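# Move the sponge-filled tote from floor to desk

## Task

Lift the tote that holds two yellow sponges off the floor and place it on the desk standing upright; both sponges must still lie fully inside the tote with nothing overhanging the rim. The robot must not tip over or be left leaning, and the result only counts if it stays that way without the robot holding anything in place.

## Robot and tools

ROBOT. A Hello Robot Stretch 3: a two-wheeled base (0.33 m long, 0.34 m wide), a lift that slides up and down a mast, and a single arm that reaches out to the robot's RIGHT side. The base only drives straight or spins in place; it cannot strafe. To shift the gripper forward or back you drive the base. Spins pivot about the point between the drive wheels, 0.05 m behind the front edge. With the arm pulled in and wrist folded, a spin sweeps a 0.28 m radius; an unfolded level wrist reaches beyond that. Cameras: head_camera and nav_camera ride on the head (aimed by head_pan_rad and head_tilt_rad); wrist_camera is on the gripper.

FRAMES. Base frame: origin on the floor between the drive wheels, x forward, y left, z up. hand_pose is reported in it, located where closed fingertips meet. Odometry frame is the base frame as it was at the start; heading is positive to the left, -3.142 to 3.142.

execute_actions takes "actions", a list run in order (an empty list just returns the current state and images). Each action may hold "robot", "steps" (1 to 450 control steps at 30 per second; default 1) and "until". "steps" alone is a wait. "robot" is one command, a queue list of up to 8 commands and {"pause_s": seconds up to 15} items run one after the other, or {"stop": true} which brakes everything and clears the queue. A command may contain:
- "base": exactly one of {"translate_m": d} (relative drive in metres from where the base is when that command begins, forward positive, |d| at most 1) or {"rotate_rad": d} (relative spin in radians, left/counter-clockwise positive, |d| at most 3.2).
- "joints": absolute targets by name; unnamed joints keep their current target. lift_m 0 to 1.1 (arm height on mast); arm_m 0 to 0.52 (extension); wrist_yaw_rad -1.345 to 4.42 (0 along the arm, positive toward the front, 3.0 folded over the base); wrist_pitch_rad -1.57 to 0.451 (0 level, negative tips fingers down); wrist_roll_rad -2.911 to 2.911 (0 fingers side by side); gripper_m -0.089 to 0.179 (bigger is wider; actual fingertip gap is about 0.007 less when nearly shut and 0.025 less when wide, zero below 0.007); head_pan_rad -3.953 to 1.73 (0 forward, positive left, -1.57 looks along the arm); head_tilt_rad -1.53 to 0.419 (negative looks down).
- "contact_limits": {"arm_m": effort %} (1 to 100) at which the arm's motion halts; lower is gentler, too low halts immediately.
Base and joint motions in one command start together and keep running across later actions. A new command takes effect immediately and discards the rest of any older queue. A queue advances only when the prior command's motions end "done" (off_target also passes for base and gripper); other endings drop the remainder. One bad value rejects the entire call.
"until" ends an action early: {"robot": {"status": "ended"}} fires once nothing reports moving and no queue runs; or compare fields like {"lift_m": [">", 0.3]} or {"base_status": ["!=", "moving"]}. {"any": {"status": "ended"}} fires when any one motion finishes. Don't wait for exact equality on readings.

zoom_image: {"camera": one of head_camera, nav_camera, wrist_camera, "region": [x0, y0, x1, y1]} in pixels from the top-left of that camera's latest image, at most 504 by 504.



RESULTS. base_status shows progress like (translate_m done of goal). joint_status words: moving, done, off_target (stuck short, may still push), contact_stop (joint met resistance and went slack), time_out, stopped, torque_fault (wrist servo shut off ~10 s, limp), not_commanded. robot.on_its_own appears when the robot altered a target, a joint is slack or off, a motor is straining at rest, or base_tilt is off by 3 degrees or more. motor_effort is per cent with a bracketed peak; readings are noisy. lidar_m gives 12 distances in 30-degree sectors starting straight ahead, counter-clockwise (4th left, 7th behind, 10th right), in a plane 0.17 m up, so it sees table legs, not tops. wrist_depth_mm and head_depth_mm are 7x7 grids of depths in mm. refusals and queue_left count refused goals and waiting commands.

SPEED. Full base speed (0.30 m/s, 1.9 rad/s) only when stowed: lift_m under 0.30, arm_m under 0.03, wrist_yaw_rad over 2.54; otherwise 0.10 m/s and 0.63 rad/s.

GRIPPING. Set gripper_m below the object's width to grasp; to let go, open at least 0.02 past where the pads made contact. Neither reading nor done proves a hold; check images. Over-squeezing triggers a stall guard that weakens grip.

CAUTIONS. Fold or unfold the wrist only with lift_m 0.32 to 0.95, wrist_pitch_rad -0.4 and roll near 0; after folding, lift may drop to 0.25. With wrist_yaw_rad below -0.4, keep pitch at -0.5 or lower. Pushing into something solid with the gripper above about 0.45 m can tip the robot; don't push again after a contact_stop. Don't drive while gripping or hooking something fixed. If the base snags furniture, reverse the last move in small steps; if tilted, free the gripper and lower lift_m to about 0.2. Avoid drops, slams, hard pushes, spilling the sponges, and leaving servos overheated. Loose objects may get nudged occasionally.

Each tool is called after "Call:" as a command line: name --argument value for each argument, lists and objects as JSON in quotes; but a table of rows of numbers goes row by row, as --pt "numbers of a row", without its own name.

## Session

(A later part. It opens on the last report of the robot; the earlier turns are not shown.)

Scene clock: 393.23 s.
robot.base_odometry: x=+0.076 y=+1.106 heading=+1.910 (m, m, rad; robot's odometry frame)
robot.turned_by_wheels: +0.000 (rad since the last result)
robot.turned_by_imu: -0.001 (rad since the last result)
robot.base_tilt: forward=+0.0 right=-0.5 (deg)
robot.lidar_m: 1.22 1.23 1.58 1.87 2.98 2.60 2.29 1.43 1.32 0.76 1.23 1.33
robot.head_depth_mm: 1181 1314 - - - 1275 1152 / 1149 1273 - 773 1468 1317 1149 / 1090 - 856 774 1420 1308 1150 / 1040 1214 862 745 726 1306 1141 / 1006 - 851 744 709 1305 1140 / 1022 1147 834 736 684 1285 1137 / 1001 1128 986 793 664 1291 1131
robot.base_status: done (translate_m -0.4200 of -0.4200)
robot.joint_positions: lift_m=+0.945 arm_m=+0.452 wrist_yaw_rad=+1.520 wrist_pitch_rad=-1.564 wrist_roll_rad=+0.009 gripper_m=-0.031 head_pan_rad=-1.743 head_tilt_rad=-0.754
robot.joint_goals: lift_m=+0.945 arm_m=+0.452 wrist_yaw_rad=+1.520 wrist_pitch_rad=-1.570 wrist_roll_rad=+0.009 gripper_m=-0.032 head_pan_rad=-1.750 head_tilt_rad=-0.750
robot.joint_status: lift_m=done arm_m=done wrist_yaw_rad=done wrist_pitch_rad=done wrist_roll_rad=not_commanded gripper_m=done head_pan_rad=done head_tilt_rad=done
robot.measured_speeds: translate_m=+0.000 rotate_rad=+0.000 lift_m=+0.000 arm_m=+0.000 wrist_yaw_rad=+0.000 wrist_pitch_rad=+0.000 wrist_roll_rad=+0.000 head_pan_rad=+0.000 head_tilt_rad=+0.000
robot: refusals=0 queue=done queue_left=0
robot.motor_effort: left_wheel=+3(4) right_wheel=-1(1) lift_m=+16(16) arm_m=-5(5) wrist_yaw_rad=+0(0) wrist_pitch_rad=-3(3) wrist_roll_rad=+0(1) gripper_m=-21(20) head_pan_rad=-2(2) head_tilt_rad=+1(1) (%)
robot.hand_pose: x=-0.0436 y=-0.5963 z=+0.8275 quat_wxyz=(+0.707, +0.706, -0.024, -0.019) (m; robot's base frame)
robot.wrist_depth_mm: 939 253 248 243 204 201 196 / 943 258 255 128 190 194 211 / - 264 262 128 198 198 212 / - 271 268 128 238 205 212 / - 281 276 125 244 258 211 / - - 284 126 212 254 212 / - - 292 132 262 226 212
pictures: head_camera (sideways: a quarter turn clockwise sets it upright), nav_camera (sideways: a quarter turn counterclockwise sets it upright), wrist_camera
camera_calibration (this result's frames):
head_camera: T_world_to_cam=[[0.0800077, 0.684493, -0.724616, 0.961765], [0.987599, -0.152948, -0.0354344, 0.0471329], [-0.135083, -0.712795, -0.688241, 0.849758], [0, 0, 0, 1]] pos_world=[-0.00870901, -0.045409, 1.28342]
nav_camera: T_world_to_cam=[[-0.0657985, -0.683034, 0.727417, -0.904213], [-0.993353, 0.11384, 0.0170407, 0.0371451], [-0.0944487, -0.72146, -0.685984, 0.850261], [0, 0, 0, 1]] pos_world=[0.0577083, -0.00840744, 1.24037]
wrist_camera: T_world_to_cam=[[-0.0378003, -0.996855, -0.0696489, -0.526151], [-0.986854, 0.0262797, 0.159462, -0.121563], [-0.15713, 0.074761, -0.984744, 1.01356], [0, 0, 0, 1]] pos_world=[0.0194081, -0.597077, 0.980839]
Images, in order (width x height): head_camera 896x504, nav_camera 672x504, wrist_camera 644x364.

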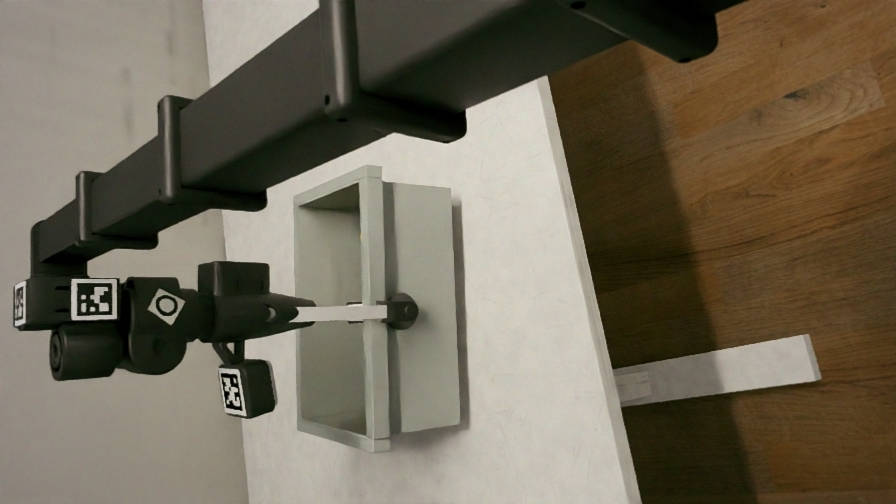

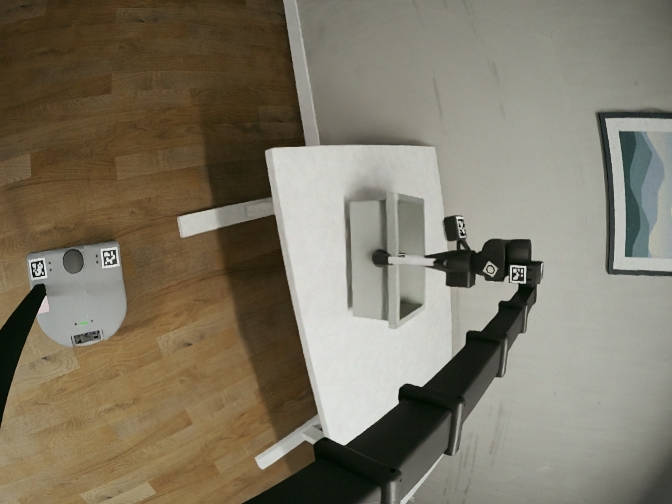

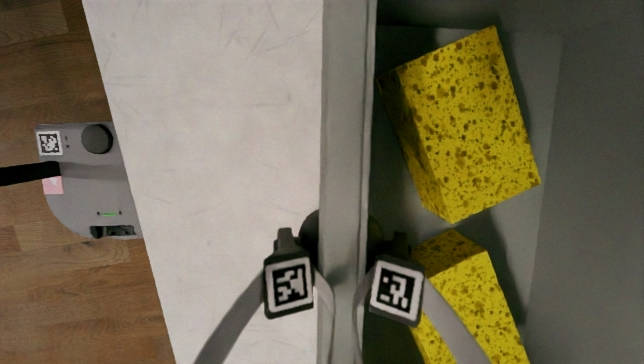

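Call:
execute_actions --actions '[{"robot": [{"joints": {"lift_m": 0.922, "arm_m": 0.438}}], "steps": 450, "until": {"robot": {"status": "ended"}}}]'

Scene clock: 399.57 s.
robot.base_odometry: x=+0.076 y=+1.106 heading=+1.910 (m, m, rad; robot's odometry frame)
robot.turned_by_wheels: +0.000 (rad since the last result)
robot.turned_by_imu: -0.001 (rad since the last result)
robot.base_tilt: forward=+0.0 right=-0.4 (deg)
robot.lidar_m: 1.22 1.23 1.58 1.86 2.98 2.61 2.29 1.43 1.32 0.76 1.23 1.33
robot.head_depth_mm: 1181 1307 1069 - - - 1140 / 1143 1267 - - 1466 1317 1152 / 1113 - 791 769 1424 1310 1145 / 1051 1224 859 745 725 1306 1144 / 1024 - 860 744 703 1298 1141 / 1019 1154 835 736 684 1284 1140 / 1000 1121 987 791 665 1289 1129
robot.base_status: done (translate_m -0.4200 of -0.4200)
robot.joint_positions: lift_m=+0.922 arm_m=+0.438 wrist_yaw_rad=+1.520 wrist_pitch_rad=-1.564 wrist_roll_rad=+0.009 gripper_m=-0.031 head_pan_rad=-1.743 head_tilt_rad=-0.754
robot.joint_goals: lift_m=+0.922 arm_m=+0.438 wrist_yaw_rad=+1.520 wrist_pitch_rad=-1.570 wrist_roll_rad=+0.009 gripper_m=-0.029 head_pan_rad=-1.750 head_tilt_rad=-0.750
robot.joint_status: lift_m=done arm_m=done wrist_yaw_rad=done wrist_pitch_rad=done wrist_roll_rad=not_commanded gripper_m=done head_pan_rad=done head_tilt_rad=done
robot.measured_speeds: translate_m=+0.000 rotate_rad=+0.000 lift_m=+0.000 arm_m=+0.000 wrist_yaw_rad=+0.000 wrist_pitch_rad=+0.000 wrist_roll_rad=+0.000 head_pan_rad=+0.000 head_tilt_rad=+0.000
robot: refusals=0 queue=done queue_left=0
robot.on_its_own: gripper_m is held at -0.029, not at your -0.035, by its stall guard, which is still easing
robot.motor_effort: left_wheel=+3(4) right_wheel=-1(1) lift_m=+15(15) arm_m=-3(5) wrist_yaw_rad=+1(0) wrist_pitch_rad=-3(3) wrist_roll_rad=+0(0) gripper_m=-1(20) head_pan_rad=-2(2) head_tilt_rad=+1(2) (%)
robot.hand_pose: x=-0.0436 y=-0.5823 z=+0.8045 quat_wxyz=(+0.707, +0.706, -0.024, -0.019) (m; robot's base frame)
robot.wrist_depth_mm: 886 230 228 223 218 184 206 / 929 235 233 230 203 179 218 / 942 243 238 118 227 184 215 / - 249 246 120 233 189 214 / - 257 250 123 238 238 223 / - - 259 125 211 200 222 / - - 268 254 257 205 221
pictures: head_camera (sideways: a quarter turn clockwise sets it upright), nav_camera (sideways: a quarter turn counterclockwise sets it upright), wrist_camera
camera_calibration (this result's frames):
head_camera: T_world_to_cam=[[0.0800075, 0.684493, -0.724616, 0.961765], [0.987599, -0.152948, -0.0354344, 0.0471329], [-0.135083, -0.712795, -0.688241, 0.849758], [0, 0, 0, 1]] pos_world=[-0.008709, -0.045409, 1.28342]
nav_camera: T_world_to_cam=[[-0.0657983, -0.683034, 0.727417, -0.904213], [-0.993353, 0.11384, 0.0170407, 0.0371451], [-0.0944485, -0.72146, -0.685984, 0.850261], [0, 0, 0, 1]] pos_world=[0.0577083, -0.00840742, 1.24037]
wrist_camera: T_world_to_cam=[[-0.0377966, -0.996855, -0.0696489, -0.51372], [-0.986854, 0.026276, 0.159462, -0.118274], [-0.157131, 0.0747605, -0.984744, 0.989901], [0, 0, 0, 1]] pos_world=[0.0194081, -0.583002, 0.957879]
Images, in order (width x height): head_camera 896x504, nav_camera 672x504, wrist_camera 644x364.

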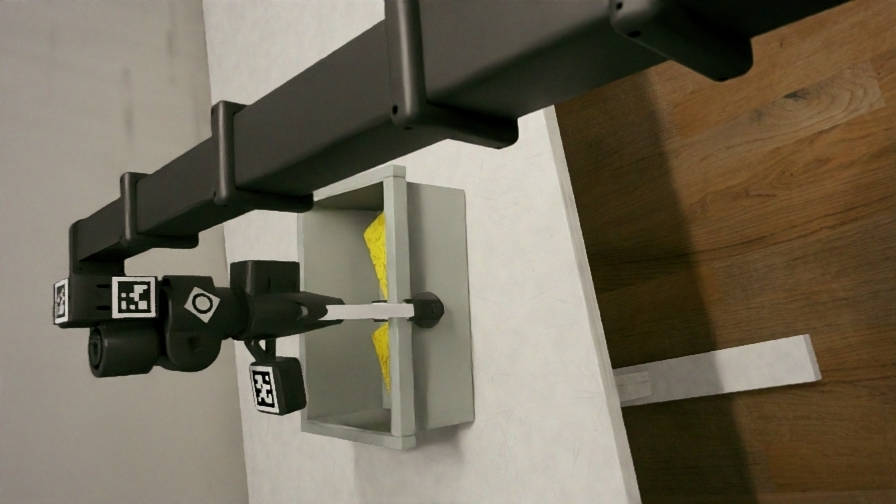

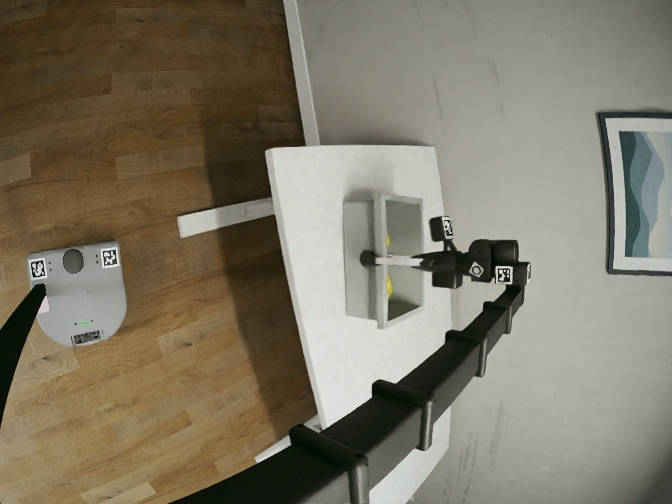

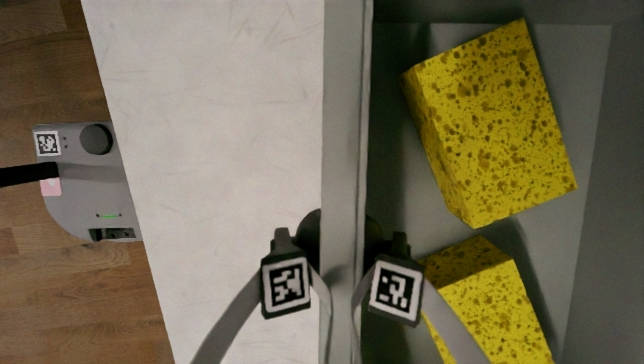

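Call:
execute_actions --actions '[{"robot": [{"joints": {"gripper_m": 0.07}}, {"joints": {"lift_m": 1.02}}], "steps": 450, "until": {"robot": {"status": "ended"}}}]'

Scene clock: 405.60 s.
robot.base_odometry: x=+0.076 y=+1.106 heading=+1.910 (m, m, rad; robot's odometry frame)
robot.turned_by_wheels: +0.000 (rad since the last result)
robot.turned_by_imu: -0.001 (rad since the last result)
robot.base_tilt: forward=+0.0 right=-0.5 (deg)
robot.lidar_m: 1.22 1.23 1.57 1.87 2.98 2.61 2.29 1.43 1.32 0.76 1.23 1.34
robot.head_depth_mm: - - 995 826 1501 1320 1158 / - 1266 1024 819 1463 1312 1152 / 1139 1238 988 765 1429 1314 1144 / 1093 1222 867 744 727 1314 1141 / - 1190 859 741 705 1297 1137 / 1030 1165 870 736 684 1286 1134 / 997 1124 986 792 667 1282 1134
robot.base_status: done (translate_m -0.4200 of -0.4200)
robot.joint_positions: lift_m=+1.020 arm_m=+0.438 wrist_yaw_rad=+1.520 wrist_pitch_rad=-1.564 wrist_roll_rad=+0.009 gripper_m=+0.070 head_pan_rad=-1.743 head_tilt_rad=-0.754
robot.joint_goals: lift_m=+1.020 arm_m=+0.438 wrist_yaw_rad=+1.520 wrist_pitch_rad=-1.570 wrist_roll_rad=+0.009 gripper_m=+0.070 head_pan_rad=-1.750 head_tilt_rad=-0.750
robot.joint_status: lift_m=done arm_m=done wrist_yaw_rad=done wrist_pitch_rad=done wrist_roll_rad=not_commanded gripper_m=done head_pan_rad=done head_tilt_rad=done
robot.measured_speeds: translate_m=+0.000 rotate_rad=+0.000 lift_m=+0.000 arm_m=+0.000 wrist_yaw_rad=+0.000 wrist_pitch_rad=+0.000 wrist_roll_rad=+0.000 head_pan_rad=+0.000 head_tilt_rad=+0.000
robot: refusals=0 queue=done queue_left=0
robot.motor_effort: left_wheel=+3(4) right_wheel=-1(1) lift_m=+23(18) arm_m=-3(4) wrist_yaw_rad=+1(0) wrist_pitch_rad=-3(3) wrist_roll_rad=-1(1) gripper_m=-1(79) head_pan_rad=-2(3) head_tilt_rad=+2(2) (%)
robot.hand_pose: x=-0.0436 y=-0.5823 z=+0.9021 quat_wxyz=(+0.707, +0.706, -0.024, -0.019) (m; robot's base frame)
robot.wrist_depth_mm: - - 318 252 224 221 201 / - - 328 318 279 313 220 / - - 336 329 281 309 219 / - - 345 338 334 312 229 / - - 350 343 334 332 242 / - - - 358 350 305 240 / - - 376 334 314 294 252
pictures: head_camera (sideways: a quarter turn clockwise sets it upright), nav_camera (sideways: a quarter turn counterclockwise sets it upright), wrist_camera
camera_calibration (this result's frames):
head_camera: T_world_to_cam=[[0.0800068, 0.684488, -0.724621, 0.961771], [0.987599, -0.152948, -0.0354345, 0.0471331], [-0.135084, -0.7128, -0.688236, 0.849751], [0, 0, 0, 1]] pos_world=[-0.00870904, -0.0454091, 1.28342]
nav_camera: T_world_to_cam=[[-0.0657977, -0.683029, 0.727422, -0.90422], [-0.993353, 0.113841, 0.0170411, 0.0371445], [-0.0944497, -0.721465, -0.685979, 0.850254], [0, 0, 0, 1]] pos_world=[0.0577083, -0.00840788, 1.24037]
wrist_camera: T_world_to_cam=[[-0.0377975, -0.996855, -0.0696489, -0.506925], [-0.986854, 0.0262769, 0.159462, -0.133831], [-0.157131, 0.0747606, -0.984744, 1.08597], [0, 0, 0, 1]] pos_world=[0.019408, -0.583002, 1.05544]
Images, in order (width x height): head_camera 896x504, nav_camera 672x504, wrist_camera 644x364.

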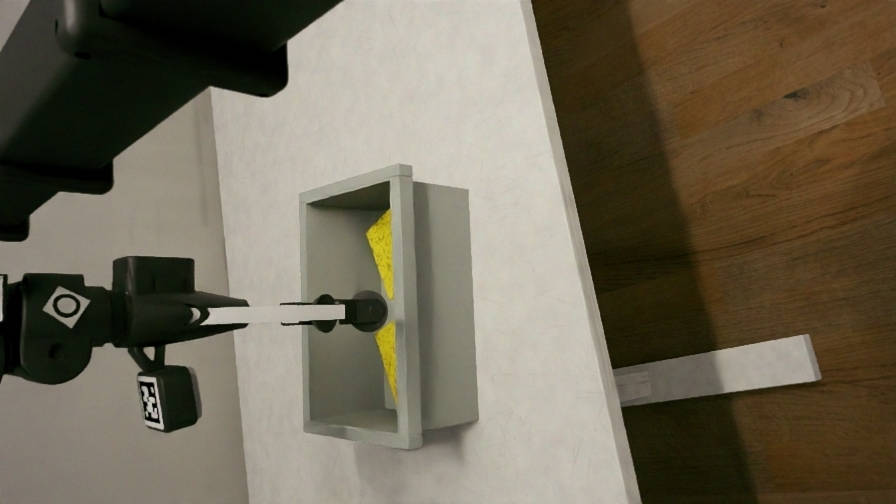

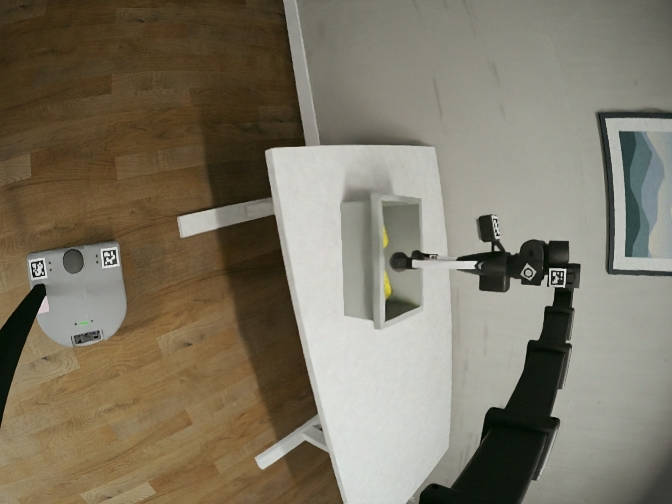

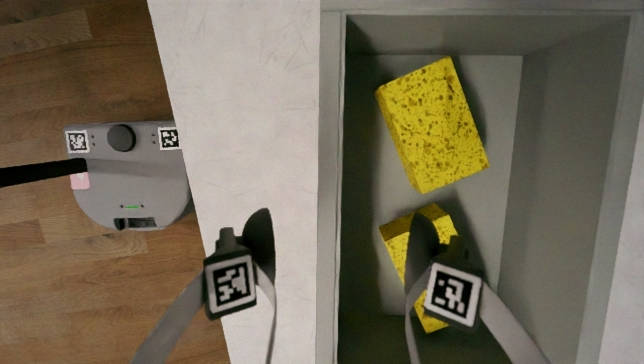

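The tote sits flat on the desk with both sponges inside, and the gripper is clear.

Call:
finished_scene --scene 1

The scene is finished: the task was done.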